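# Two robots move two bins between locked rooms

## Task

With the connecting door locked (a flow rack through the wall carries items in either direction), get the bin holding parts onto the work bench and the empty bin onto the flat top of the shelf unit, each with its whole underside on the surface and none of it hanging over an edge; both must stay put unaided, the robots must release them and back away, and no robot may fall or be left leaning.

## Robot and tools

Robots: two identical Hello Robot Stretch 3 units, named r1 and r2. Each has a two-wheel differential base (0.33 m long, 0.34 m wide, passive omni wheel at the rear), a lift on a vertical mast, and one telescoping arm that reaches out to the robot's right side. The base cannot slide sideways; to move the gripper forward or back you drive the base. Turning in place pivots around the point between the drive wheels, 0.05 m behind the front edge. With arm retracted and wrist folded, the turning sweep has radius 0.28 m; an unfolded level wrist reaches beyond it.

Frames: the base frame sits on the floor between the drive wheels, x forward, y left, z up. hand_pose is reported in it, at the point where closed fingertips meet; with all wrist joints at zero, that frame's x is up, y points back along the arm toward the mast, z toward the rear. The odometry frame is the base frame at scene start. Every robot reports in its own frames, so relative placement of r1 and r2 can only be judged from images, lidar_m, wrist_depth_mm and head_depth_mm.

execute_actions: argument actions is a list holding one action (or empty, which just returns state and pictures). The action is an object keyed by robot name, "r1" and/or "r2"; each robot gets its own object with optional "base", "joints", "contact_limits". Everything in one action starts at once. base holds exactly one command: translate_m, a straight drive offset in metres relative to where the base last reported itself, -1 to 1, positive forward; or rotate_rad, an in-place turn offset in radians, -3.2 to 3.2, positive counter-clockwise (left). joints holds absolute targets by name: lift_m 0 to 1.1 (arm height); arm_m 0 to 0.52 (extension); wrist_yaw_rad -1.345 to 4.42 (0 along the arm, positive toward the front, 3.0 folded over the base); wrist_pitch_rad -1.57 to 0.451 (0 level, negative tips fingers down); wrist_roll_rad -2.911 to 2.911; gripper_m -0.089 to 0.179 (larger is more open; actual fingertip gap is 0.007 to 0.025 less, zero below 0.007); head_pan_rad -3.953 to 1.73 (0 forward, positive left, -1.57 faces along the arm); head_tilt_rad -1.53 to 0.419 (negative down). contact_limits takes only arm_m, a motor effort percentage 1 to 100 at which the arm motion halts with contact_stop; smaller is gentler but too small halts immediately, and values above the maximum are clipped. Optional cameras lists which images to return (r1_/r2_ head_camera, nav_camera, wrist_camera, or "all"; omitted or null means all, [] none). An unknown key or out-of-range number rejects the whole call. Anything not commanded may still be driving toward an earlier target. If a result reports a stop, the remaining calls of that reply are skipped.

wait: seconds 0 to 10; commands nothing and returns the same state and images. zoom_image: camera name plus region [x0, y0, x1, y1] in pixels from the image's top-left, at most 504 by 504, on that camera's latest full image. finished_scene: scene number; ends the scene irreversibly and reports success, so the bins must already be resting stably.

Results: base_status and joint_status describe how the last action ended. done means reached (for the base, wheels turned the full amount, slip included). off_target means resting short and possibly still pushing. contact_stop, time_out or torque_fault drop the old target; after a contact stop the arm or lift goes slack until commanded again, and a slack lift can sag under load or keep pressing. on_its_own covers uncommanded parts; "held at" is a held target, not the position. motor_effort is percent of max, positive toward larger joint values, with the bracketed peak; readings are noisy and biased. Wheel effort positive means pushing forward. base_odometry counts wheel rotation; heading runs -3.142 to 3.142, left positive; turned_by_wheels and turned_by_imu give turn since last result. base_tilt shows lean in degrees (forward, right positive), with a fixed bias up to about 4 degrees. lidar_m is 12 distances in metres in 30-degree sectors, first straight ahead, counting counter-clockwise (4th left, 7th behind, 10th right), "-" for nothing, scanning a plane 0.17 m above the floor, range 0.15 to 12 m, blind to clear objects and partly blocked by its own mast. wrist_depth_mm (45 to 1000) and head_depth_mm (280 to 4000, image sideways) are 7x7 grids of median depth, top-left first.

Fast driving (0.30 m/s, 1.9 rad/s) needs lift_m under 0.30, arm_m under 0.03 and wrist_yaw_rad over 2.54; otherwise 0.10 m/s and 0.63 rad/s. Two robots given the same drive can differ by up to 2.5 cm per metre, which matters if they share a load.

Gripping: command gripper_m below the object's width; to release, open at least 0.02 above the contact value. Neither reading nor status confirms a grasp, so check images. Fold or unfold the wrist only with lift_m between 0.32 and 0.95, wrist_pitch_rad -0.4 and roll near 0; folded, the lift may go down to 0.25. With yaw below -0.4 keep pitch at -0.5 or lower.

Avoid: robots pressing into each other (driving even millimetres after base contact is a hard press and ends the run); arm pushes against rigid things with the gripper above about 0.45 m, or a second push after a stop, which can tip the robot; driving while the gripper holds or hooks something fixed; snagging furniture, especially reversing. If tilted, undo the last move in small steps, free the gripper, and lower lift_m to about 0.2. Wrist servos overloaded for seconds switch off for 10 s. Avoid drops, slips, slams and hard hits.

Each tool is called as a command line: name --argument value for each argument, lists and objects as JSON in quotes; but a table of rows of numbers goes row by row, as --pt "numbers of a row", without its own name.

## Session

execute_actions --actions '[{"r1":{"joints":{"head_tilt_rad":-0.4}},"r2":{"joints":{"head_tilt_rad":-0.4}}}]' --cameras '["r1_nav_camera","r2_nav_camera"]'

execute_actions --actions '[{"r1":{"joints":{"head_pan_rad":1.5}},"r2":{"joints":{"head_pan_rad":1.5}}}]' --cameras '["r1_nav_camera","r2_nav_camera"]'

execute_actions --actions '[{"r1":{"joints":{"head_pan_rad":-1.57}},"r2":{"joints":{"head_pan_rad":-1.57}}}]' --cameras '["r1_nav_camera","r2_nav_camera"]'

execute_actions --actions '[{"r1":{"joints":{"head_pan_rad":-3.14}},"r2":{"joints":{"head_pan_rad":-3.14}}}]' --cameras '["r1_nav_camera","r2_nav_camera"]'

Scene clock: 0.80 s.
r1.base_odometry: x=+0.000 y=+0.000 heading=+0.000 (m, m, rad; r1's odometry frame)
r1.turned_by_wheels: +0.000 (rad since the last result)
r1.turned_by_imu: +0.000 (rad since the last result)
r1.base_tilt: forward=-0.7 right=+1.0 (deg)
r1.lidar_m: 1.02 1.02 1.52 1.51 3.37 2.60 1.79 1.68 1.51 1.04 0.98 1.00
r1.head_depth_mm: 1039 1072 1112 1154 1199 1254 1302 / 1152 1200 1248 1306 1364 1421 1418 / 1296 1360 1420 1572 1563 1670 1471 / 1505 1579 1655 1763 1785 1797 1450 / 1750 1850 1981 2083 2066 1804 1434 / 2070 2247 2423 2578 1324 1751 1361 / 2615 2822 3017 3181 1242 1494 1383
r1.base_status: not commanded
r1.joint_positions: lift_m=+0.321 arm_m=-0.002 wrist_yaw_rad=+3.036 wrist_pitch_rad=-0.391 wrist_roll_rad=-0.009 gripper_m=+0.037 head_pan_rad=-0.003 head_tilt_rad=-0.395
r1.joint_status: all done
r1.motor_effort: left_wheel=+0(0) right_wheel=+0(0) lift_m=+30(30) arm_m=+1(1) wrist_yaw_rad=+1(2) wrist_pitch_rad=+7(7) wrist_roll_rad=-1(0) gripper_m=+0(1) head_pan_rad=+1(0) head_tilt_rad=-2(28) (%)
r1.hand_pose: x=+0.0027 y=+0.0834 z=+0.3395 quat_wxyz=(+0.174, +0.697, +0.102, +0.689) (m; r1's base frame)
r1.wrist_depth_mm: - - - - - - - / - - - - - - - / 980 999 - - - - - / 780 799 829 814 807 842 874 / 642 640 - 661 711 694 681 / 536 539 - 555 - 573 595 / 468 - - - 487 506 506
r2.base_odometry: x=+0.000 y=+0.000 heading=+0.000 (m, m, rad; r2's odometry frame)
r2.turned_by_wheels: +0.000 (rad since the last result)
r2.turned_by_imu: +0.000 (rad since the last result)
r2.base_tilt: forward=-0.5 right=+1.9 (deg)
r2.lidar_m: 0.78 0.90 1.13 1.13 1.29 2.20 3.53 2.03 2.22 1.52 0.92 0.78
r2.head_depth_mm: 593 640 692 754 822 912 1027 / 609 656 709 777 853 943 1064 / 626 672 733 802 877 980 1106 / 639 691 754 825 911 1014 1163 / 655 711 776 853 946 1060 1203 / 671 732 797 882 978 1112 1237 / 692 753 826 914 1020 1159 1267
r2.base_status: not commanded
r2.joint_positions: lift_m=+0.549 arm_m=+0.000 wrist_yaw_rad=+3.106 wrist_pitch_rad=-0.505 wrist_roll_rad=-0.009 gripper_m=+0.037 head_pan_rad=+0.018 head_tilt_rad=-0.395
r2.joint_status: all done
r2.motor_effort: left_wheel=+1(1) right_wheel=+1(0) lift_m=+30(30) arm_m=+0(0) wrist_yaw_rad=+1(1) wrist_pitch_rad=+5(6) wrist_roll_rad=+0(0) gripper_m=+0(0) head_pan_rad=+0(0) head_tilt_rad=-3(40) (%)
r2.hand_pose: x=-0.0136 y=+0.0677 z=+0.5431 quat_wxyz=(+0.188, +0.684, +0.165, +0.685) (m; r2's base frame)
r2.wrist_depth_mm: - - - - - - 969 / - - - - - - - / - - - - - - - / - - - - - - - / 907 915 - 930 943 937 923 / 775 794 - 796 796 791 798 / 681 689 673 687 677 683 703
pictures: r1_nav_camera (sideways: a quarter turn counterclockwise sets it upright), r2_nav_camera (sideways: a quarter turn counterclockwise sets it upright)
camera_calibration (this result's frames):
r1_nav_camera: T_world_to_cam=[[0.401243, -0.0234668, 0.915671, -1.14959], [0.0204093, -0.999195, -0.0345506, 0.0939493], [0.915744, 0.0325514, -0.40044, 0.465121], [0, 0, 0, 1]] pos_world=[0.0334153, 0.0517561, 1.24215]
r2_nav_camera: T_world_to_cam=[[0.432485, 0.0413602, 0.900692, -1.13532], [0.00642711, -0.999063, 0.0427914, -0.00220102], [0.901618, -0.0127178, -0.432346, 0.5118], [0, 0, 0, 1]] pos_world=[0.0295731, 0.0512669, 1.24394]
Images, in order (width x height): r1_nav_camera 672x504, r2_nav_camera 672x504.

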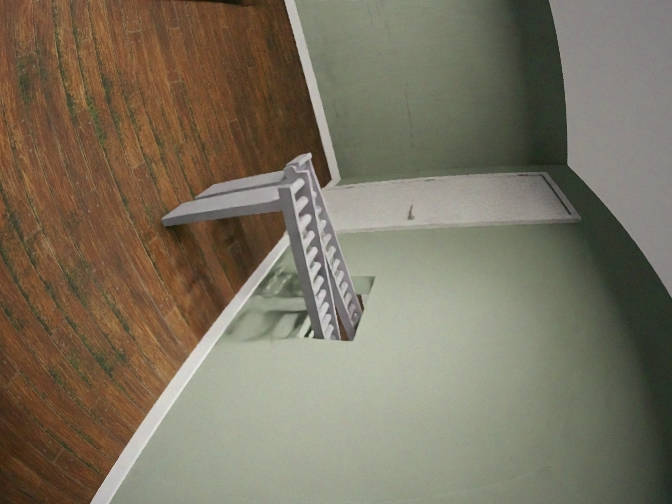

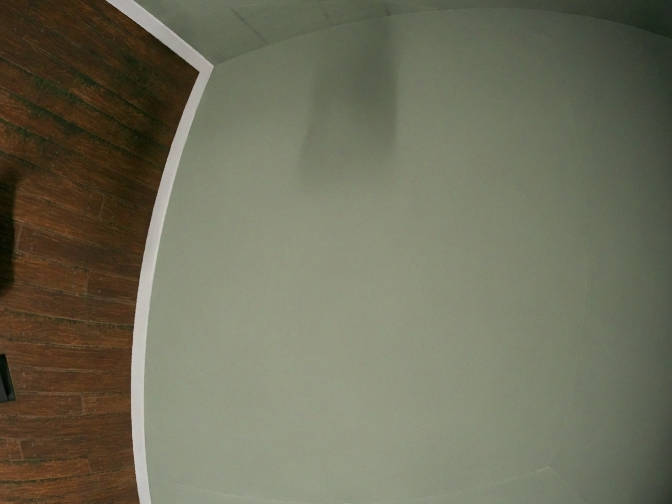

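Scene clock: 2.10 s.
r1.base_odometry: x=+0.000 y=+0.000 heading=+0.000 (m, m, rad; r1's odometry frame)
r1.turned_by_wheels: +0.000 (rad since the last result)
r1.turned_by_imu: +0.000 (rad since the last result)
r1.base_tilt: forward=-0.7 right=+0.9 (deg)
r1.lidar_m: 1.02 1.02 1.52 1.51 3.38 2.60 1.79 1.68 1.51 1.04 0.98 1.00
r1.head_depth_mm: 3213 3359 3522 2050 2330 1871 1483 / 3593 3743 3839 1955 2416 1865 1464 / 4000 - - 1750 2286 1776 1461 / 3778 - - 2938 2534 1837 1445 / 3495 3745 3910 3474 2465 1811 1444 / 3304 3391 3690 3552 2444 1797 1424 / 3027 3256 3382 3523 2404 1777 1429
r1.base_status: not commanded
r1.joint_positions: lift_m=+0.321 arm_m=-0.002 wrist_yaw_rad=+3.036 wrist_pitch_rad=-0.391 wrist_roll_rad=-0.009 gripper_m=+0.037 head_pan_rad=+1.493 head_tilt_rad=-0.395
r1.joint_status: all done
r1.motor_effort: left_wheel=+1(0) right_wheel=+0(0) lift_m=+30(30) arm_m=+0(1) wrist_yaw_rad=+1(1) wrist_pitch_rad=+7(7) wrist_roll_rad=+0(0) gripper_m=+0(0) head_pan_rad=+3(30) head_tilt_rad=-2(3) (%)
r1.hand_pose: x=+0.0027 y=+0.0834 z=+0.3395 quat_wxyz=(+0.174, +0.697, +0.102, +0.689) (m; r1's base frame)
r1.wrist_depth_mm: - - - - - - - / - - - - - - - / - 938 - - - - - / 774 774 815 815 855 844 888 / 615 640 - 671 680 684 702 / 545 547 - 560 - 580 595 / 478 - - - 484 499 494
r2.base_odometry: x=+0.000 y=+0.000 heading=+0.000 (m, m, rad; r2's odometry frame)
r2.turned_by_wheels: +0.000 (rad since the last result)
r2.turned_by_imu: +0.000 (rad since the last result)
r2.base_tilt: forward=-0.8 right=+2.0 (deg)
r2.lidar_m: 0.78 0.90 1.13 1.12 1.29 2.19 3.53 2.03 2.22 1.52 0.91 0.78
r2.head_depth_mm: 885 953 1032 1117 1231 1359 1293 / 898 965 1049 1144 1254 1399 1302 / 912 982 1063 1159 1278 1433 1312 / 919 1000 1082 1184 1313 1453 1310 / 935 1017 1104 1207 1339 1480 1325 / 953 1024 1128 1238 1373 1518 1322 / 969 1053 1143 1258 1401 1543 1335
r2.base_status: not commanded
r2.joint_positions: lift_m=+0.549 arm_m=+0.000 wrist_yaw_rad=+3.106 wrist_pitch_rad=-0.505 wrist_roll_rad=-0.009 gripper_m=+0.037 head_pan_rad=+1.493 head_tilt_rad=-0.395
r2.joint_status: all done
r2.motor_effort: left_wheel=+0(1) right_wheel=+1(0) lift_m=+30(30) arm_m=+0(0) wrist_yaw_rad=+0(1) wrist_pitch_rad=+5(6) wrist_roll_rad=+0(0) gripper_m=+0(0) head_pan_rad=+5(62) head_tilt_rad=-4(3) (%)
r2.hand_pose: x=-0.0136 y=+0.0677 z=+0.5431 quat_wxyz=(+0.188, +0.684, +0.165, +0.685) (m; r2's base frame)
r2.wrist_depth_mm: - - - - - - - / - - - - - - - / - - - - - - - / - - - - - - - / 919 942 - 938 925 942 923 / 798 788 - 803 799 792 802 / 694 695 681 699 695 698 688
pictures: r1_nav_camera (sideways: a quarter turn counterclockwise sets it upright), r2_nav_camera (sideways: a quarter turn counterclockwise sets it upright)
camera_calibration (this result's frames):
r1_nav_camera: T_world_to_cam=[[0.0536426, 0.398647, 0.915534, -1.14729], [0.997893, -0.0549112, -0.0345584, 0.0879969], [0.0364965, 0.915459, -0.400752, 0.47089], [0, 0, 0, 1]] pos_world=[-0.0434536, 0.0311152, 1.24214]
r2_nav_camera: T_world_to_cam=[[0.00017968, 0.434762, 0.900546, -1.13249], [0.995107, -0.0890552, 0.0427952, -0.00823691], [0.098804, 0.896131, -0.43265, 0.517093], [0, 0, 0, 1]] pos_world=[-0.0426908, 0.028245, 1.24393]
Images, in order (width x height): r1_nav_camera 672x504, r2_nav_camera 672x504.

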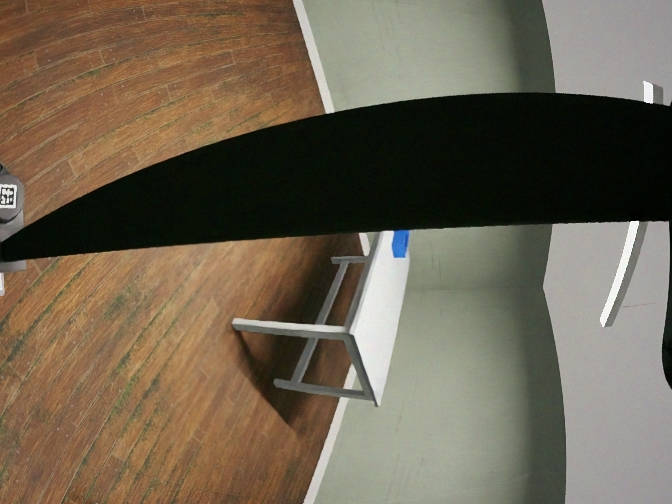

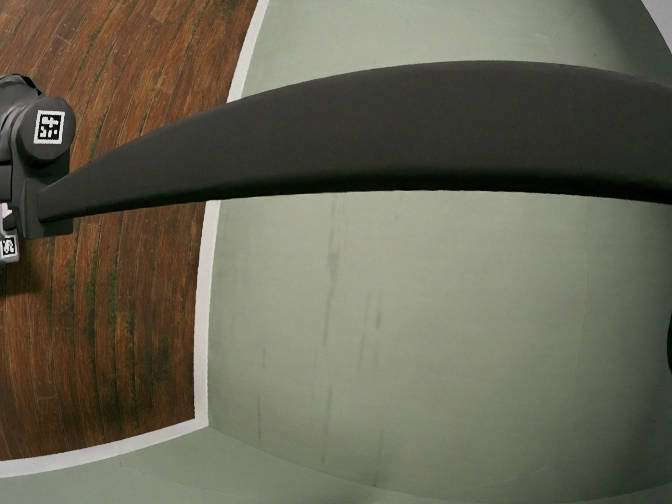

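Scene clock: 4.03 s.
r1.base_odometry: x=+0.000 y=+0.000 heading=+0.000 (m, m, rad; r1's odometry frame)
r1.turned_by_wheels: +0.000 (rad since the last result)
r1.turned_by_imu: +0.000 (rad since the last result)
r1.base_tilt: forward=-0.8 right=+0.9 (deg)
r1.lidar_m: 1.03 1.02 1.52 1.51 3.37 2.58 1.79 1.68 1.51 1.04 0.98 1.00
r1.head_depth_mm: 1227 1331 1470 1627 1840 1868 1481 / 1129 1226 1328 1470 1624 1748 1473 / 1049 1129 1232 1347 1472 1618 1458 / 979 1050 1128 1223 1337 1471 1454 / 920 986 1051 1131 1224 1340 1396 / 867 922 981 1055 1133 1227 1320 / 818 871 920 983 1048 1129 1219
r1.base_status: not commanded
r1.joint_positions: lift_m=+0.321 arm_m=-0.002 wrist_yaw_rad=+3.036 wrist_pitch_rad=-0.391 wrist_roll_rad=-0.009 gripper_m=+0.037 head_pan_rad=-1.563 head_tilt_rad=-0.395
r1.joint_status: all done
r1.motor_effort: left_wheel=+0(0) right_wheel=+0(0) lift_m=+30(30) arm_m=+0(1) wrist_yaw_rad=+1(1) wrist_pitch_rad=+7(7) wrist_roll_rad=+0(1) gripper_m=+1(0) head_pan_rad=-2(29) head_tilt_rad=-2(2) (%)
r1.hand_pose: x=+0.0027 y=+0.0834 z=+0.3395 quat_wxyz=(+0.174, +0.697, +0.102, +0.689) (m; r1's base frame)
r1.wrist_depth_mm: - - - - - - - / - - - - - - - / 987 - - - - - - / 778 783 805 820 878 853 856 / 635 641 - 678 695 692 682 / 528 556 - 568 - 580 586 / 472 - - - 497 500 506
r2.base_odometry: x=+0.000 y=+0.000 heading=+0.000 (m, m, rad; r2's odometry frame)
r2.turned_by_wheels: +0.000 (rad since the last result)
r2.turned_by_imu: +0.000 (rad since the last result)
r2.base_tilt: forward=-0.5 right=+2.1 (deg)
r2.lidar_m: 0.78 0.90 1.13 1.13 1.29 2.19 3.53 2.03 2.23 1.52 0.92 0.79
r2.head_depth_mm: 2873 3092 3312 2993 2077 1598 1294 / 2926 3155 3385 2993 2086 1603 1297 / 2965 3282 3468 1826 2000 1607 1313 / 2686 2891 2935 2548 2134 1610 1316 / 1956 2049 2097 1977 2067 1622 1315 / 1525 1564 1624 1645 1718 1593 1329 / 1244 1279 1308 1326 1368 1401 1306
r2.base_status: not commanded
r2.joint_positions: lift_m=+0.549 arm_m=+0.000 wrist_yaw_rad=+3.106 wrist_pitch_rad=-0.505 wrist_roll_rad=-0.009 gripper_m=+0.037 head_pan_rad=-1.563 head_tilt_rad=-0.395
r2.joint_status: all done
r2.motor_effort: left_wheel=+1(1) right_wheel=+0(0) lift_m=+30(30) arm_m=+0(0) wrist_yaw_rad=+0(0) wrist_pitch_rad=+5(6) wrist_roll_rad=+0(0) gripper_m=+0(0) head_pan_rad=-4(60) head_tilt_rad=-3(3) (%)
r2.hand_pose: x=-0.0136 y=+0.0677 z=+0.5431 quat_wxyz=(+0.188, +0.684, +0.165, +0.685) (m; r2's base frame)
r2.wrist_depth_mm: - - - - - - - / - - - - - - - / - - - - - - - / - - - - - - - / 940 936 - 931 962 916 945 / 809 785 - 792 798 801 781 / 699 684 679 712 689 699 696
pictures: r1_nav_camera (sideways: a quarter turn counterclockwise sets it upright), r2_nav_camera (sideways: a quarter turn counterclockwise sets it upright)
camera_calibration (this result's frames):
r1_nav_camera: T_world_to_cam=[[-0.0191785, -0.401974, 0.91545, -1.14674], [-0.99892, -0.0310546, -0.0345633, 0.100184], [0.0423224, -0.915124, -0.400944, 0.471105], [0, 0, 0, 1]] pos_world=[0.0581445, -0.0267284, 1.24213]
r2_nav_camera: T_world_to_cam=[[0.037195, -0.43336, 0.900453, -1.13259], [-0.999079, 0.00317615, 0.0427976, 0.00392456], [-0.0214067, -0.901215, -0.432843, 0.518077], [0, 0, 0, 1]] pos_world=[0.0571381, -0.023934, 1.24392]
Images, in order (width x height): r1_nav_camera 672x504, r2_nav_camera 672x504.

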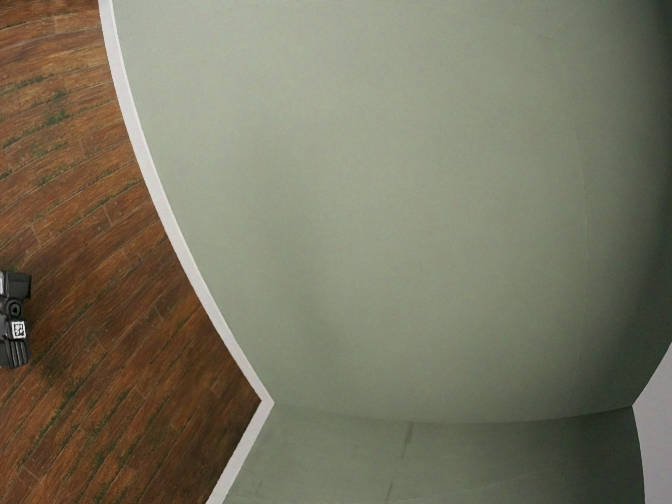

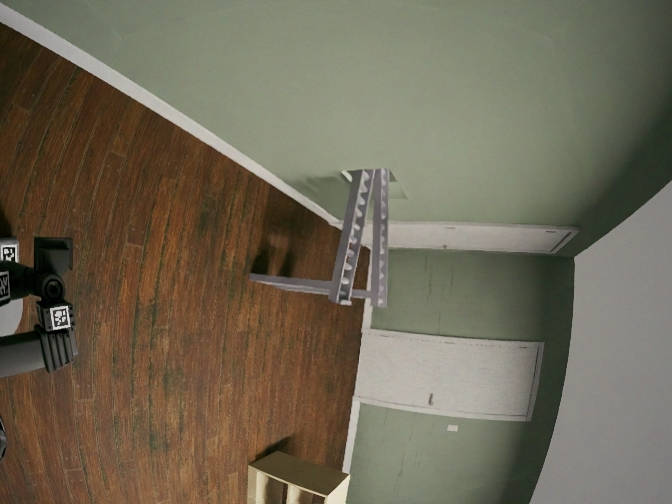

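Scene clock: 5.37 s.
r1.base_odometry: x=+0.000 y=+0.000 heading=+0.000 (m, m, rad; r1's odometry frame)
r1.turned_by_wheels: +0.000 (rad since the last result)
r1.turned_by_imu: +0.000 (rad since the last result)
r1.base_tilt: forward=-0.7 right=+1.0 (deg)
r1.lidar_m: 1.03 1.01 1.52 1.51 3.38 2.60 1.79 1.68 1.51 1.04 0.98 0.99
r1.head_depth_mm: 2163 2365 2606 2892 2553 1885 1490 / 2005 2149 2367 2615 2539 1865 1460 / 1856 2009 2178 2355 2459 1843 1449 / 1719 1865 2002 2172 2299 1835 1453 / 1618 1731 1870 1998 2143 1816 1434 / 1532 1619 1745 1851 2003 1794 1429 / 1444 1534 1620 1727 1866 1795 1425
r1.base_status: not commanded
r1.joint_positions: lift_m=+0.321 arm_m=-0.002 wrist_yaw_rad=+3.036 wrist_pitch_rad=-0.391 wrist_roll_rad=-0.009 gripper_m=+0.037 head_pan_rad=-3.133 head_tilt_rad=-0.395
r1.joint_status: all done
r1.motor_effort: left_wheel=+0(0) right_wheel=+0(0) lift_m=+30(30) arm_m=+0(0) wrist_yaw_rad=+1(1) wrist_pitch_rad=+7(7) wrist_roll_rad=+0(1) gripper_m=+0(0) head_pan_rad=-2(29) head_tilt_rad=-2(2) (%)
r1.hand_pose: x=+0.0027 y=+0.0834 z=+0.3395 quat_wxyz=(+0.174, +0.697, +0.102, +0.689) (m; r1's base frame)
r1.wrist_depth_mm: - - - - - - - / - - - - - - - / 987 973 - - - - - / 779 794 812 830 829 846 866 / 633 644 - 659 705 683 715 / 539 551 - 555 - 575 587 / 472 - - - 494 512 508
r2.base_odometry: x=+0.000 y=+0.000 heading=+0.000 (m, m, rad; r2's odometry frame)
r2.turned_by_wheels: +0.000 (rad since the last result)
r2.turned_by_imu: +0.000 (rad since the last result)
r2.base_tilt: forward=-0.6 right=+1.9 (deg)
r2.lidar_m: 0.78 0.89 1.13 1.12 1.29 2.19 3.52 2.04 2.22 1.52 0.92 0.78
r2.head_depth_mm: 2824 3009 3327 2918 2066 1590 1301 / 2885 3061 3277 2986 2089 1611 1304 / 2906 3168 3409 3030 2117 1612 1312 / 2961 3254 3487 3077 2121 1633 1312 / 3021 3375 3596 3152 2145 1633 1320 / 3150 3321 3739 3094 2149 1637 1328 / 3274 3498 3827 2849 2157 1632 1324
r2.base_status: not commanded
r2.joint_positions: lift_m=+0.549 arm_m=+0.000 wrist_yaw_rad=+3.106 wrist_pitch_rad=-0.505 wrist_roll_rad=-0.009 gripper_m=+0.037 head_pan_rad=-3.133 head_tilt_rad=-0.395
r2.joint_status: all done
r2.motor_effort: left_wheel=+0(0) right_wheel=+0(0) lift_m=+30(30) arm_m=+0(0) wrist_yaw_rad=+1(1) wrist_pitch_rad=+6(6) wrist_roll_rad=+0(0) gripper_m=+0(0) head_pan_rad=-5(59) head_tilt_rad=-3(3) (%)
r2.hand_pose: x=-0.0136 y=+0.0677 z=+0.5431 quat_wxyz=(+0.188, +0.684, +0.165, +0.685) (m; r2's base frame)
r2.wrist_depth_mm: - - - - - - 991 / - - - - - - - / - - - - - - - / - - - - - - - / 923 941 - 912 928 964 949 / 811 796 - 796 826 794 806 / 692 690 677 676 675 691 702
pictures: r1_nav_camera (sideways: a quarter turn counterclockwise sets it upright), r2_nav_camera (sideways: a quarter turn counterclockwise sets it upright)
camera_calibration (this result's frames):
r1_nav_camera: T_world_to_cam=[[-0.402007, 0.0188572, 0.915443, -1.14439], [-0.0318522, 0.998895, -0.0345637, 0.0942852], [-0.915083, -0.0430537, -0.400962, 0.476967], [0, 0, 0, 1]] pos_world=[-0.0205856, -0.0520658, 1.24213]
r2_nav_camera: T_world_to_cam=[[-0.433351, -0.0375395, 0.900443, -1.12971], [0.00238151, 0.999081, 0.0427978, -0.00218469], [-0.901222, 0.0206909, -0.432863, 0.52347], [0, 0, 0, 1]] pos_world=[-0.0177921, -0.051057, 1.24392]
Images, in order (width x height): r1_nav_camera 672x504, r2_nav_camera 672x504.

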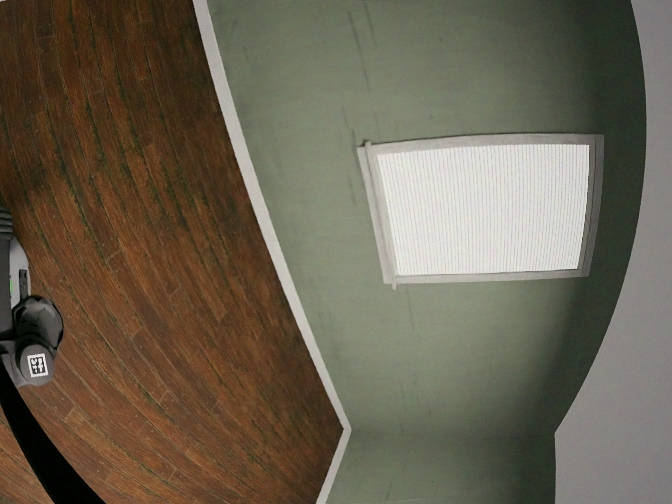

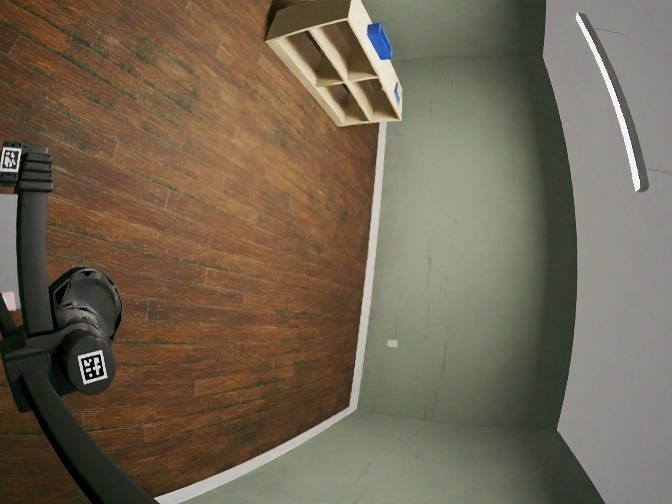

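execute_actions --actions '[{"r1":{"base":{"rotate_rad":1.85},"joints":{"lift_m":0.27,"head_pan_rad":-0.3,"head_tilt_rad":-0.4}},"r2":{"base":{"rotate_rad":0.466},"joints":{"lift_m":0.28,"head_pan_rad":-2.8,"head_tilt_rad":-0.5}}}]' --cameras '[]'

execute_actions --actions '[{"r1":{"base":{"translate_m":1.0}},"r2":{"base":{"translate_m":-1.0}}}]' --cameras '["r1_head_camera","r2_head_camera"]'

Scene clock: 9.20 s.
r1.base_odometry: x=+0.000 y=+0.000 heading=+1.850 (m, m, rad; r1's odometry frame)
r1.turned_by_wheels: +1.850 (rad since the last result)
r1.turned_by_imu: +1.826 (rad since the last result)
r1.base_tilt: forward=-0.6 right=+0.9 (deg)
r1.lidar_m: 2.67 3.37 2.03 1.69 1.69 1.18 0.98 0.98 1.09 1.02 3.11 1.51
r1.head_depth_mm: 3332 3528 3579 2010 2349 1862 1478 / 3781 3872 3996 1781 2301 1802 1482 / 3961 - - 2097 2496 1787 1457 / 3647 3898 - 3120 2492 1844 1446 / 3377 3604 3813 3529 2436 1820 1440 / 3162 3335 3566 3269 2449 1805 1426 / 2991 3141 3391 3439 2388 1798 1431
r1.base_status: done
r1.joint_positions: lift_m=+0.270 arm_m=-0.002 wrist_yaw_rad=+3.036 wrist_pitch_rad=-0.392 wrist_roll_rad=-0.009 gripper_m=+0.037 head_pan_rad=-0.307 head_tilt_rad=-0.396
r1.joint_status: all done
r1.motor_effort: left_wheel=-2(8) right_wheel=+3(12) lift_m=+21(24) arm_m=+0(0) wrist_yaw_rad=+0(2) wrist_pitch_rad=+8(8) wrist_roll_rad=-1(1) gripper_m=+0(0) head_pan_rad=+3(29) head_tilt_rad=-2(1) (%)
r1.hand_pose: x=+0.0027 y=+0.0833 z=+0.2888 quat_wxyz=(+0.174, +0.697, +0.102, +0.689) (m; r1's base frame)
r1.wrist_depth_mm: - - - - - - - / - - - - - - - / 864 886 915 934 940 998 - / 680 681 715 726 730 764 762 / 560 569 - 591 610 620 621 / 485 499 - - - 518 524 / - - - - 435 452 443
r2.base_odometry: x=+0.000 y=+0.000 heading=+0.466 (m, m, rad; r2's odometry frame)
r2.turned_by_wheels: +0.466 (rad since the last result)
r2.turned_by_imu: +0.473 (rad since the last result)
r2.base_tilt: forward=-0.6 right=+2.0 (deg)
r2.lidar_m: 0.87 1.13 1.13 1.25 2.00 3.53 2.04 2.03 1.52 0.95 0.79 0.78
r2.head_depth_mm: 3745 - 2722 2446 1821 1458 1217 / - - 2432 2444 1865 1492 1222 / 3696 - 2319 2343 1850 1482 1227 / 3464 3786 3300 2366 1891 1489 1240 / 3244 3539 3743 2509 1898 1501 1242 / 3127 3377 3501 2541 1898 1507 1240 / 2927 3125 3427 2586 1914 1514 1247
r2.base_status: done
r2.joint_positions: lift_m=+0.280 arm_m=+0.000 wrist_yaw_rad=+3.106 wrist_pitch_rad=-0.505 wrist_roll_rad=-0.009 gripper_m=+0.037 head_pan_rad=-2.807 head_tilt_rad=-0.494
r2.joint_status: all done
r2.motor_effort: left_wheel=-1(7) right_wheel=+3(6) lift_m=+25(27) arm_m=+0(0) wrist_yaw_rad=+0(1) wrist_pitch_rad=+6(6) wrist_roll_rad=+1(1) gripper_m=+0(0) head_pan_rad=+5(39) head_tilt_rad=-4(17) (%)
r2.hand_pose: x=-0.0136 y=+0.0677 z=+0.2738 quat_wxyz=(+0.189, +0.684, +0.166, +0.685) (m; r2's base frame)
r2.wrist_depth_mm: - - - - - - 884 / - - - - - - 899 / 848 847 842 842 857 836 840 / 679 669 674 647 676 668 674 / 555 563 - 564 564 561 559 / 477 499 - - 483 477 478 / - - - - 410 419 416
pictures: none
No camera images: the call's "cameras" was empty. Leave "cameras" out to get every camera's image.

Scene clock: 14.20 s.
r1.base_odometry: x=-0.275 y=+0.961 heading=+1.850 (m, m, rad; r1's odometry frame)
r1.turned_by_wheels: +0.000 (rad since the last result)
r1.turned_by_imu: -0.002 (rad since the last result)
r1.base_tilt: forward=-0.7 right=+0.9 (deg)
r1.lidar_m: 1.68 2.40 2.41 2.01 2.01 2.24 1.94 1.46 1.43 2.79 0.82 1.65
r1.head_depth_mm: 2997 3106 3210 1666 1058 1793 1481 / 2992 3261 3486 1643 1170 1864 1477 / 2765 2988 3206 1462 2265 1833 1463 / 2579 2779 2991 1575 2481 1835 1452 / 2421 2564 2757 1838 2185 1821 1438 / 2238 2411 2532 2736 2421 1809 1442 / 2102 2245 2389 2550 2437 1803 1424
r1.base_status: done
r1.joint_positions: lift_m=+0.270 arm_m=-0.002 wrist_yaw_rad=+3.036 wrist_pitch_rad=-0.392 wrist_roll_rad=-0.009 gripper_m=+0.037 head_pan_rad=-0.307 head_tilt_rad=-0.396
r1.joint_status: not commanded
r1.motor_effort: left_wheel=-2(6) right_wheel=+3(10) lift_m=+22(22) arm_m=+0(1) wrist_yaw_rad=+1(0) wrist_pitch_rad=+8(8) wrist_roll_rad=+0(0) gripper_m=+1(1) head_pan_rad=+3(3) head_tilt_rad=-2(2) (%)
r1.hand_pose: x=+0.0027 y=+0.0833 z=+0.2888 quat_wxyz=(+0.174, +0.697, +0.102, +0.689) (m; r1's base frame)
r1.wrist_depth_mm: - - - - - - - / - - - - - - - / 862 871 940 943 969 964 - / 677 703 722 710 739 752 773 / 571 566 - 585 622 601 618 / 484 497 - - - 515 514 / - - - - 431 453 450
r2.base_odometry: x=-0.893 y=-0.449 heading=+0.466 (m, m, rad; r2's odometry frame)
r2.turned_by_wheels: +0.000 (rad since the last result)
r2.turned_by_imu: +0.000 (rad since the last result)
r2.base_tilt: forward=-0.5 right=+2.0 (deg)
r2.lidar_m: 1.72 1.79 1.78 1.98 2.79 2.78 1.42 1.09 2.97 1.25 1.55 1.55
r2.head_depth_mm: 2948 3138 3205 1988 1843 1458 1212 / 3197 3466 3662 1655 1749 1472 1225 / 3043 3349 3446 1608 1711 1480 1229 / 2847 3143 3337 1458 1611 1493 1235 / 2700 2934 3197 1438 1506 1495 1232 / 2581 2766 2999 2339 1813 1498 1249 / 2442 2620 2869 2570 1896 1497 1240
r2.base_status: done
r2.joint_positions: lift_m=+0.280 arm_m=+0.000 wrist_yaw_rad=+3.106 wrist_pitch_rad=-0.505 wrist_roll_rad=-0.009 gripper_m=+0.037 head_pan_rad=-2.807 head_tilt_rad=-0.495
r2.joint_status: not commanded
r2.motor_effort: left_wheel=-1(9) right_wheel=+2(6) lift_m=+25(25) arm_m=+0(0) wrist_yaw_rad=+0(0) wrist_pitch_rad=+6(6) wrist_roll_rad=+0(0) gripper_m=+0(0) head_pan_rad=+5(5) head_tilt_rad=-4(3) (%)
r2.hand_pose: x=-0.0136 y=+0.0677 z=+0.2738 quat_wxyz=(+0.189, +0.684, +0.166, +0.685) (m; r2's base frame)
r2.wrist_depth_mm: - - - - - - - / - - - - - - - / 848 869 841 819 858 833 838 / 678 675 675 670 678 660 679 / 562 566 - 559 556 554 558 / 482 509 - - 485 482 478 / - - - - 407 415 417
pictures: r1_head_camera (sideways: a quarter turn clockwise sets it upright), r2_head_camera (sideways: a quarter turn clockwise sets it upright)
camera_calibration (this result's frames):
r1_head_camera: T_world_to_cam=[[-0.377465, 0.070533, -0.923334, 1.22211], [0.308763, 0.949623, -0.0536833, 0.0689124], [0.873032, -0.305355, -0.380227, 0.449337], [0, 0, 0, 1]] pos_world=[0.0477412, -0.0144327, 1.30297]
r2_head_camera: T_world_to_cam=[[0.48659, 0.146023, -0.86134, 1.14074], [0.33912, -0.940192, 0.0321854, -0.0432607], [-0.805126, -0.307759, -0.507008, 0.622113], [0, 0, 0, 1]] pos_world=[-0.0395213, -0.0157866, 1.29937]
Images, in order (width x height): r1_head_camera 896x504, r2_head_camera 896x504.

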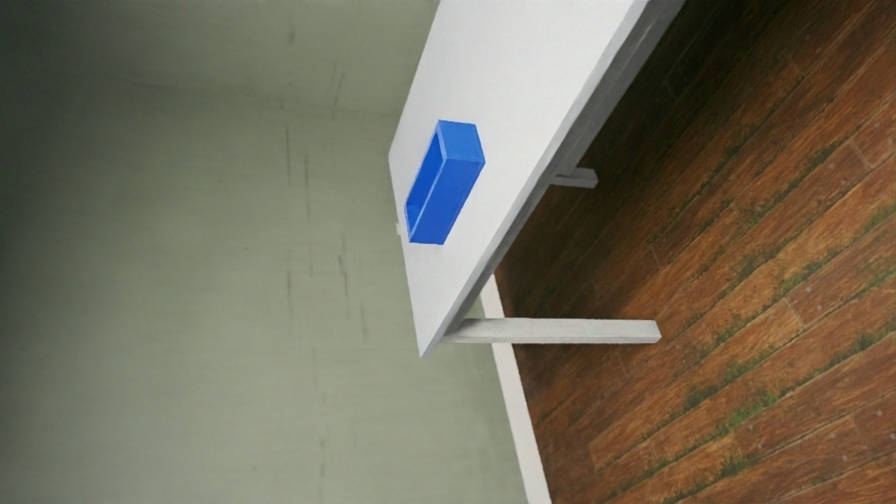

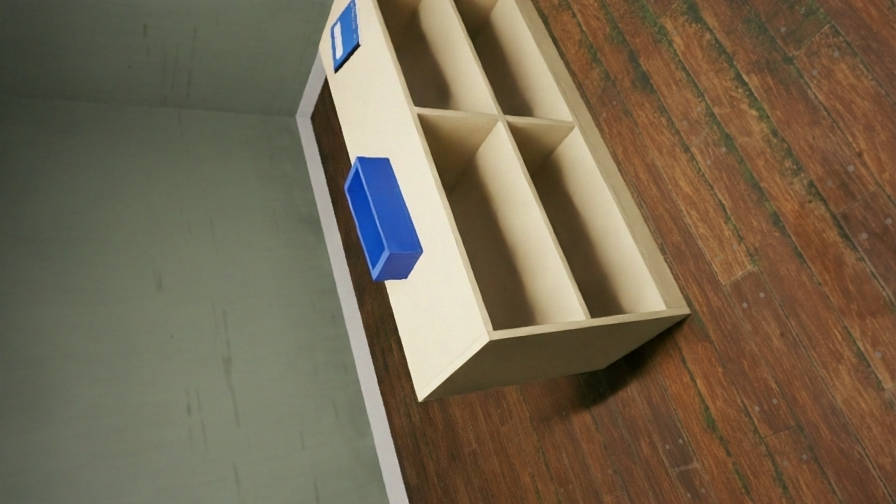

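execute_actions --actions '[{"r1":{"base":{"translate_m":1.0}},"r2":{"base":{"translate_m":-0.95}}}]' --cameras '[]'

execute_actions --actions '[{"r1":{"base":{"rotate_rad":0.34},"joints":{"lift_m":0.94,"wrist_pitch_rad":-0.4,"head_pan_rad":-1.57,"head_tilt_rad":-0.8}},"r2":{"base":{"rotate_rad":-0.71},"joints":{"lift_m":0.92,"wrist_pitch_rad":-0.4,"head_pan_rad":-1.57,"head_tilt_rad":-0.89}}}]' --cameras '[]'

execute_actions --actions '[{"r1":{"joints":{"wrist_yaw_rad":0}},"r2":{"joints":{"wrist_yaw_rad":0.03}}}]' --cameras '[]'

execute_actions --actions '[{"r1":{"joints":{"lift_m":1.08,"wrist_pitch_rad":-1.57,"wrist_roll_rad":1.57,"arm_m":0.45,"gripper_m":0.179}},"r2":{"joints":{"wrist_pitch_rad":-1.57,"wrist_roll_rad":1.57,"arm_m":0.45,"gripper_m":0.179}}}]' --cameras '["r1_head_camera","r1_wrist_camera","r2_head_camera","r2_wrist_camera"]'

Scene clock: 20.73 s.
r1.base_odometry: x=-0.551 y=+1.923 heading=+1.850 (m, m, rad; r1's odometry frame)
r1.turned_by_wheels: +0.000 (rad since the last result)
r1.turned_by_imu: -0.002 (rad since the last result)
r1.base_tilt: forward=-0.7 right=+0.9 (deg)
r1.lidar_m: 1.45 1.44 1.62 2.33 2.32 2.61 2.90 2.26 1.02 1.15 1.15 0.71
r1.head_depth_mm: 1936 2103 2372 2644 1062 771 632 / 1784 1937 2123 2339 2403 766 1380 / 1637 1770 1916 2097 2271 818 950 / 1514 1632 1779 1909 2071 1760 1447 / 1421 1503 1635 1754 1886 1812 1443 / 1332 1406 1493 1611 1745 1781 1436 / 1242 1326 1400 1492 1601 1667 1424
r1.base_status: done
r1.joint_positions: lift_m=+0.270 arm_m=-0.002 wrist_yaw_rad=+3.036 wrist_pitch_rad=-0.392 wrist_roll_rad=-0.009 gripper_m=+0.037 head_pan_rad=-0.307 head_tilt_rad=-0.396
r1.joint_status: not commanded
r1.motor_effort: left_wheel=-2(7) right_wheel=+3(11) lift_m=+22(22) arm_m=+0(1) wrist_yaw_rad=+1(1) wrist_pitch_rad=+8(8) wrist_roll_rad=-1(1) gripper_m=+0(0) head_pan_rad=+2(2) head_tilt_rad=-1(2) (%)
r1.hand_pose: x=+0.0027 y=+0.0833 z=+0.2888 quat_wxyz=(+0.174, +0.697, +0.102, +0.689) (m; r1's base frame)
r1.wrist_depth_mm: - - - - - - - / - - - - - - - / 869 907 925 949 981 985 1000 / 674 694 705 707 763 744 784 / 568 583 - 600 607 611 618 / 486 495 - - - 523 522 / - - - - 440 443 446
r2.base_odometry: x=-1.742 y=-0.876 heading=+0.466 (m, m, rad; r2's odometry frame)
r2.turned_by_wheels: +0.000 (rad since the last result)
r2.turned_by_imu: +0.000 (rad since the last result)
r2.base_tilt: forward=-0.5 right=+2.1 (deg)
r2.lidar_m: 2.51 2.41 2.40 2.50 2.06 0.95 0.95 0.48 0.76 0.52 1.65 2.26
r2.head_depth_mm: 2173 2338 2513 2456 969 1052 1172 / 2465 2662 2830 2494 986 866 1095 / 2404 2675 2935 2474 993 816 932 / 2289 2480 2716 2550 999 795 852 / 2141 2334 2579 2516 1885 775 711 / 2021 2177 2396 2458 1902 746 665 / 1939 2103 2281 2396 1906 770 666
r2.base_status: done
r2.joint_positions: lift_m=+0.280 arm_m=+0.000 wrist_yaw_rad=+3.106 wrist_pitch_rad=-0.505 wrist_roll_rad=-0.009 gripper_m=+0.037 head_pan_rad=-2.807 head_tilt_rad=-0.495
r2.joint_status: not commanded
r2.motor_effort: left_wheel=-1(8) right_wheel=+3(6) lift_m=+25(25) arm_m=+0(0) wrist_yaw_rad=+0(0) wrist_pitch_rad=+6(6) wrist_roll_rad=+0(0) gripper_m=-1(0) head_pan_rad=+6(6) head_tilt_rad=-3(4) (%)
r2.hand_pose: x=-0.0136 y=+0.0677 z=+0.2738 quat_wxyz=(+0.189, +0.684, +0.166, +0.685) (m; r2's base frame)
r2.wrist_depth_mm: - - - - - - - / - - - - - - - / 872 848 845 848 870 840 857 / 672 665 674 683 663 671 671 / 557 552 - 552 559 552 562 / 472 510 - - 484 469 480 / - - - - 414 418 417
pictures: none
No camera images: the call's "cameras" was empty. Leave "cameras" out to get every camera's image.

Scene clock: 27.67 s.
r1.base_odometry: x=-0.551 y=+1.923 heading=+2.190 (m, m, rad; r1's odometry frame)
r1.turned_by_wheels: +0.340 (rad since the last result)
r1.turned_by_imu: +0.335 (rad since the last result)
r1.base_tilt: forward=-0.7 right=+1.0 (deg)
r1.lidar_m: 1.45 1.51 2.08 2.33 2.43 2.99 2.26 1.02 1.19 1.15 0.71 0.72
r1.head_depth_mm: 2116 2362 1013 829 - - 1169 / 2115 2348 1005 783 - - 1165 / 2109 2398 995 777 - - - / 2150 2327 982 745 - - - / 2165 2387 841 746 - - 1156 / 2174 2396 844 751 1466 - 1146 / 2182 2350 949 752 1461 1312 1142
r1.base_status: done
r1.joint_positions: lift_m=+0.940 arm_m=-0.002 wrist_yaw_rad=+3.036 wrist_pitch_rad=-0.415 wrist_roll_rad=-0.009 gripper_m=+0.037 head_pan_rad=-1.563 head_tilt_rad=-0.790
r1.joint_status: all done
r1.motor_effort: left_wheel=-2(9) right_wheel=+4(9) lift_m=+36(40) arm_m=+0(0) wrist_yaw_rad=+0(1) wrist_pitch_rad=+8(8) wrist_roll_rad=+0(1) gripper_m=+0(1) head_pan_rad=-2(30) head_tilt_rad=-5(32) (%)
r1.hand_pose: x=+0.0024 y=+0.0805 z=+0.9531 quat_wxyz=(+0.182, +0.695, +0.110, +0.687) (m; r1's base frame)
r1.wrist_depth_mm: - - - - - - - / - - - - - - - / - - - - - - - / - - - - - - - / - - - - - - - / - - - - - - - / - - - - - - -
r2.base_odometry: x=-1.742 y=-0.876 heading=-0.244 (m, m, rad; r2's odometry frame)
r2.turned_by_wheels: -0.710 (rad since the last result)
r2.turned_by_imu: -0.720 (rad since the last result)
r2.base_tilt: forward=-0.6 right=+2.1 (deg)
r2.lidar_m: 1.65 2.35 2.49 2.40 2.49 2.13 2.05 0.95 0.48 2.37 0.52 1.70
r2.head_depth_mm: 2102 2295 1874 - - 1179 1087 / 2111 2277 1885 808 - 1173 - / 2078 2243 1877 789 - - - / 2079 2261 1892 792 - 1182 1085 / 2067 2256 1885 869 - 1185 1085 / 2059 2292 1934 849 964 1183 1096 / 2028 2244 1926 855 812 1228 1096
r2.base_status: done
r2.joint_positions: lift_m=+0.920 arm_m=+0.000 wrist_yaw_rad=+3.106 wrist_pitch_rad=-0.420 wrist_roll_rad=-0.009 gripper_m=+0.037 head_pan_rad=-1.577 head_tilt_rad=-0.879
r2.joint_status: all done
r2.motor_effort: left_wheel=+2(8) right_wheel=-2(7) lift_m=+35(32) arm_m=+0(0) wrist_yaw_rad=+0(1) wrist_pitch_rad=+10(10) wrist_roll_rad=+0(0) gripper_m=+0(0) head_pan_rad=+6(61) head_tilt_rad=-8(39) (%)
r2.hand_pose: x=-0.0132 y=+0.0793 z=+0.9321 quat_wxyz=(+0.159, +0.691, +0.136, +0.692) (m; r2's base frame)
r2.wrist_depth_mm: - - - - - - - / - - - - - - - / - - - - - - - / - - - - - - - / - - - - - - - / - - - - - - - / - - - - - - -
pictures: none
No camera images: the call's "cameras" was empty. Leave "cameras" out to get every camera's image.

Scene clock: 30.20 s.
r1.base_odometry: x=-0.551 y=+1.923 heading=+2.190 (m, m, rad; r1's odometry frame)
r1.turned_by_wheels: +0.000 (rad since the last result)
r1.turned_by_imu: -0.001 (rad since the last result)
r1.base_tilt: forward=-0.7 right=+1.0 (deg)
r1.lidar_m: 1.45 1.51 2.09 2.33 2.42 2.98 2.26 1.02 1.19 1.15 0.71 0.72
r1.head_depth_mm: 2107 2355 1015 829 - - - / 2123 2344 1011 786 - - - / 2126 2422 996 830 - - - / 2142 2369 985 759 - 1326 1136 / 2140 2368 837 745 1478 1320 1151 / 2166 2374 844 750 1480 1321 1137 / 2183 2381 950 755 1466 1318 1144
r1.base_status: not commanded
r1.joint_positions: lift_m=+0.940 arm_m=-0.002 wrist_yaw_rad=+0.003 wrist_pitch_rad=-0.415 wrist_roll_rad=-0.009 gripper_m=+0.037 head_pan_rad=-1.563 head_tilt_rad=-0.790
r1.joint_status: all done
r1.motor_effort: left_wheel=-2(2) right_wheel=+3(3) lift_m=+37(37) arm_m=+0(1) wrist_yaw_rad=+0(0) wrist_pitch_rad=+8(7) wrist_roll_rad=+0(0) gripper_m=+0(0) head_pan_rad=-2(2) head_tilt_rad=-5(5) (%)
r1.hand_pose: x=-0.0209 y=-0.3679 z=+0.9531 quat_wxyz=(+0.695, +0.147, -0.688, -0.144) (m; r1's base frame)
r1.wrist_depth_mm: - - - - - - - / - 869 903 932 - - - / 642 538 535 541 699 720 738 / 505 492 479 477 553 547 572 / 426 429 442 441 457 447 456 / 379 374 369 372 - 384 390 / - - - - - - -
r2.base_odometry: x=-1.742 y=-0.876 heading=-0.244 (m, m, rad; r2's odometry frame)
r2.turned_by_wheels: +0.000 (rad since the last result)
r2.turned_by_imu: +0.000 (rad since the last result)
r2.base_tilt: forward=-0.7 right=+2.0 (deg)
r2.lidar_m: 1.65 2.36 2.49 2.40 2.49 2.14 2.05 0.95 0.48 2.37 0.52 1.69
r2.head_depth_mm: 2102 2253 1886 - - - 1067 / 2083 2264 1870 804 - 1166 1108 / 2086 2272 1913 - - 1174 1122 / 2093 2239 1904 793 962 1176 1095 / 2049 2276 1900 842 960 1193 1086 / 2055 2277 1913 855 960 1187 1086 / 2041 2274 1938 854 817 1233 1092
r2.base_status: not commanded
r2.joint_positions: lift_m=+0.920 arm_m=+0.000 wrist_yaw_rad=+0.033 wrist_pitch_rad=-0.420 wrist_roll_rad=-0.009 gripper_m=+0.037 head_pan_rad=-1.577 head_tilt_rad=-0.879
r2.joint_status: all done
r2.motor_effort: left_wheel=+2(3) right_wheel=-2(2) lift_m=+35(35) arm_m=+0(0) wrist_yaw_rad=-2(2) wrist_pitch_rad=+10(10) wrist_roll_rad=+0(0) gripper_m=+0(0) head_pan_rad=+6(5) head_tilt_rad=-7(7) (%)
r2.hand_pose: x=-0.0141 y=-0.3688 z=+0.9321 quat_wxyz=(+0.697, +0.160, -0.686, -0.135) (m; r2's base frame)
r2.wrist_depth_mm: - - - - - - - / - - - - - - - / - - - - - - - / - - - - - - - / - - - 673 573 663 674 / - 554 - 462 468 559 554 / - 474 462 463 467 476 477
pictures: none
No camera images: the call's "cameras" was empty. Leave "cameras" out to get every camera's image.

Scene clock: 34.70 s.
r1.base_odometry: x=-0.551 y=+1.923 heading=+2.190 (m, m, rad; r1's odometry frame)
r1.turned_by_wheels: +0.000 (rad since the last result)
r1.turned_by_imu: -0.001 (rad since the last result)
r1.base_tilt: forward=-0.7 right=+0.9 (deg)
r1.lidar_m: 1.45 1.51 2.08 2.33 2.42 2.99 2.26 1.02 1.19 1.15 0.71 0.72
r1.head_depth_mm: 2111 2382 1012 791 1486 1346 1173 / 2128 2458 1001 784 1469 1351 1172 / - 2395 993 775 1466 1336 1165 / 2099 2326 984 746 1465 1332 1159 / 2143 2345 839 744 1486 1325 1147 / 2168 2395 846 753 1484 1321 1147 / 2190 2407 954 754 1476 1306 1145
r1.base_status: not commanded
r1.joint_positions: lift_m=+1.080 arm_m=+0.450 wrist_yaw_rad=+0.001 wrist_pitch_rad=-1.553 wrist_roll_rad=+1.566 gripper_m=+0.179 head_pan_rad=-1.563 head_tilt_rad=-0.791
r1.joint_status: all done
joint sent to its limit — the command would take r1.wrist_pitch_rad past its lower limit, so that joint was sent only as far as its limit.
r1.motor_effort: left_wheel=-2(2) right_wheel=+3(4) lift_m=+36(39) arm_m=+3(3) wrist_yaw_rad=+0(1) wrist_pitch_rad=-4(7) wrist_roll_rad=+1(2) gripper_m=+1(85) head_pan_rad=-2(2) head_tilt_rad=-5(5) (%)
r1.hand_pose: x=-0.0216 y=-0.5748 z=+0.9618 quat_wxyz=(+0.002, +0.001, -0.713, -0.701) (m; r1's base frame)
r1.wrist_depth_mm: 338 339 338 338 337 - - / 346 349 347 346 345 - - / 365 356 356 356 358 - - / 374 286 303 370 368 - - / 387 346 368 379 383 - - / - 351 382 390 - - - / 413 366 393 400 - - -
r2.base_odometry: x=-1.742 y=-0.876 heading=-0.244 (m, m, rad; r2's odometry frame)
r2.turned_by_wheels: +0.000 (rad since the last result)
r2.turned_by_imu: +0.000 (rad since the last result)
r2.base_tilt: forward=-0.6 right=+2.2 (deg)
r2.lidar_m: 1.65 2.35 2.49 2.40 2.48 2.13 2.05 0.95 0.48 2.37 0.52 1.69
r2.head_depth_mm: 2014 - 939 812 912 1180 1072 / - 2203 1858 800 964 1179 1113 / - 2225 1868 802 967 1176 1117 / 2043 - 1881 801 956 1185 1108 / 2079 2261 1914 843 963 1192 1087 / 2055 2267 1915 853 969 1182 1093 / 2034 2262 1932 856 817 1225 1090
r2.base_status: not commanded
r2.joint_positions: lift_m=+0.920 arm_m=+0.450 wrist_yaw_rad=+0.031 wrist_pitch_rad=-1.554 wrist_roll_rad=+1.567 gripper_m=+0.179 head_pan_rad=-1.577 head_tilt_rad=-0.879
r2.joint_status: all done
joint sent to its limit — the command would take r2.wrist_pitch_rad past its lower limit, so that joint was sent only as far as its limit.
r2.motor_effort: left_wheel=+2(2) right_wheel=-2(2) lift_m=+35(35) arm_m=+4(5) wrist_yaw_rad=+0(2) wrist_pitch_rad=-5(9) wrist_roll_rad=+2(4) gripper_m=+0(84) head_pan_rad=+6(6) head_tilt_rad=-7(6) (%)
r2.hand_pose: x=-0.0222 y=-0.5747 z=+0.8019 quat_wxyz=(+0.012, +0.012, -0.713, -0.701) (m; r2's base frame)
r2.wrist_depth_mm: 897 323 317 326 338 941 956 / 895 333 328 331 345 - - / 947 340 306 339 354 - 989 / 963 345 339 342 363 - - / 935 355 348 352 369 - - / 977 362 302 278 376 - - / - 372 375 381 389 - -
pictures: r1_head_camera (sideways: a quarter turn clockwise sets it upright), r1_wrist_camera, r2_head_camera (sideways: a quarter turn clockwise sets it upright), r2_wrist_camera
camera_calibration (this result's frames):
r1_head_camera: T_world_to_cam=[[-0.0522881, 0.706199, -0.70608, 0.936865], [0.998394, 0.0215287, -0.0524028, 0.0630111], [-0.0218059, -0.707686, -0.706191, 0.878882], [0, 0, 0, 1]] pos_world=[0.00524178, -0.0409979, 1.28546]
r1_wrist_camera: T_world_to_cam=[[-0.0417314, 0.998237, -0.0422036, 0.612988], [0.982702, 0.0486368, 0.178695, -0.0929473], [0.180432, -0.0340164, -0.982999, 1.09552], [0, 0, 0, 1]] pos_world=[-0.080746, -0.570121, 1.11937]
r2_head_camera: T_world_to_cam=[[0.026866, 0.793427, -0.608072, 0.813442], [0.999387, -0.00765459, 0.0341673, -0.0498519], [0.0224548, -0.608617, -0.793147, 0.989257], [0, 0, 0, 1]] pos_world=[0.00575382, -0.0437101, 1.28096]
r2_wrist_camera: T_world_to_cam=[[-0.00370865, 0.999463, 0.032568, 0.540301], [0.988048, -0.00135645, 0.15414, -0.0595555], [0.154102, 0.0327504, -0.987512, 0.983244], [0, 0, 0, 1]] pos_world=[-0.0906721, -0.572293, 0.962549]
Images, in order (width x height): r1_head_camera 896x504, r1_wrist_camera 644x364, r2_head_camera 896x504, r2_wrist_camera 644x364.

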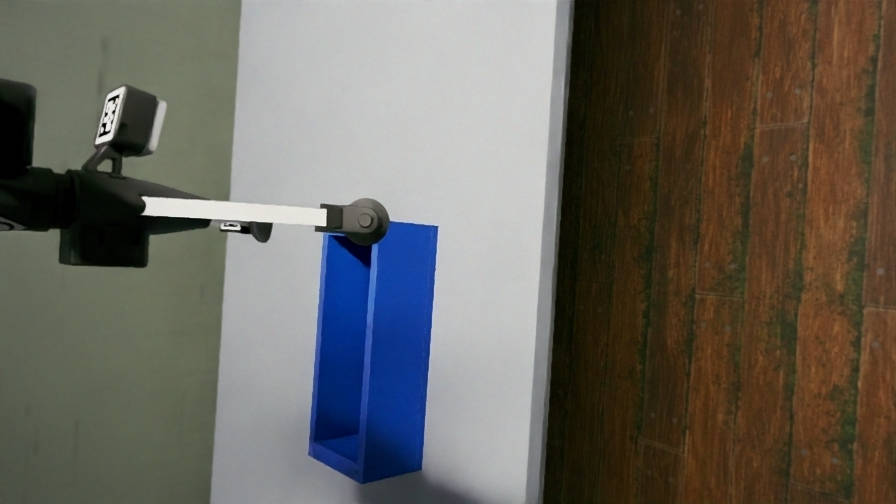

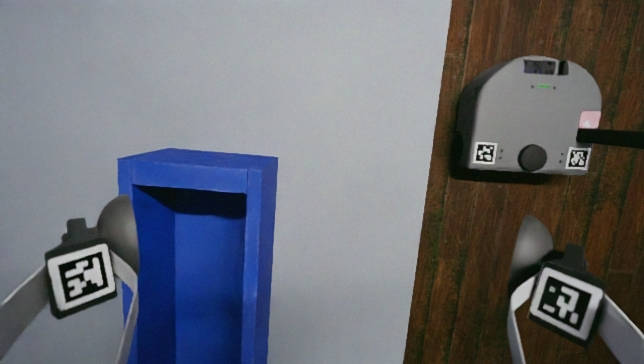

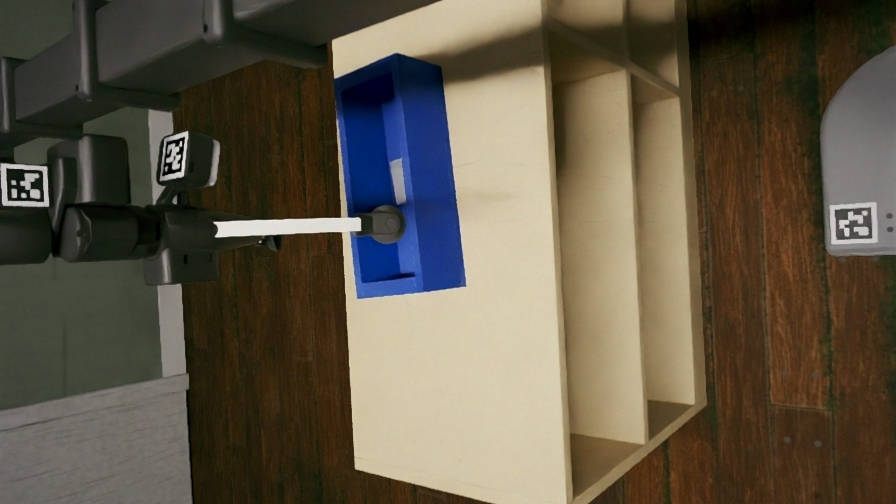

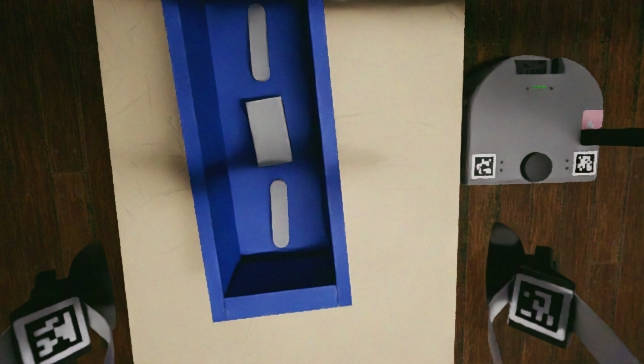

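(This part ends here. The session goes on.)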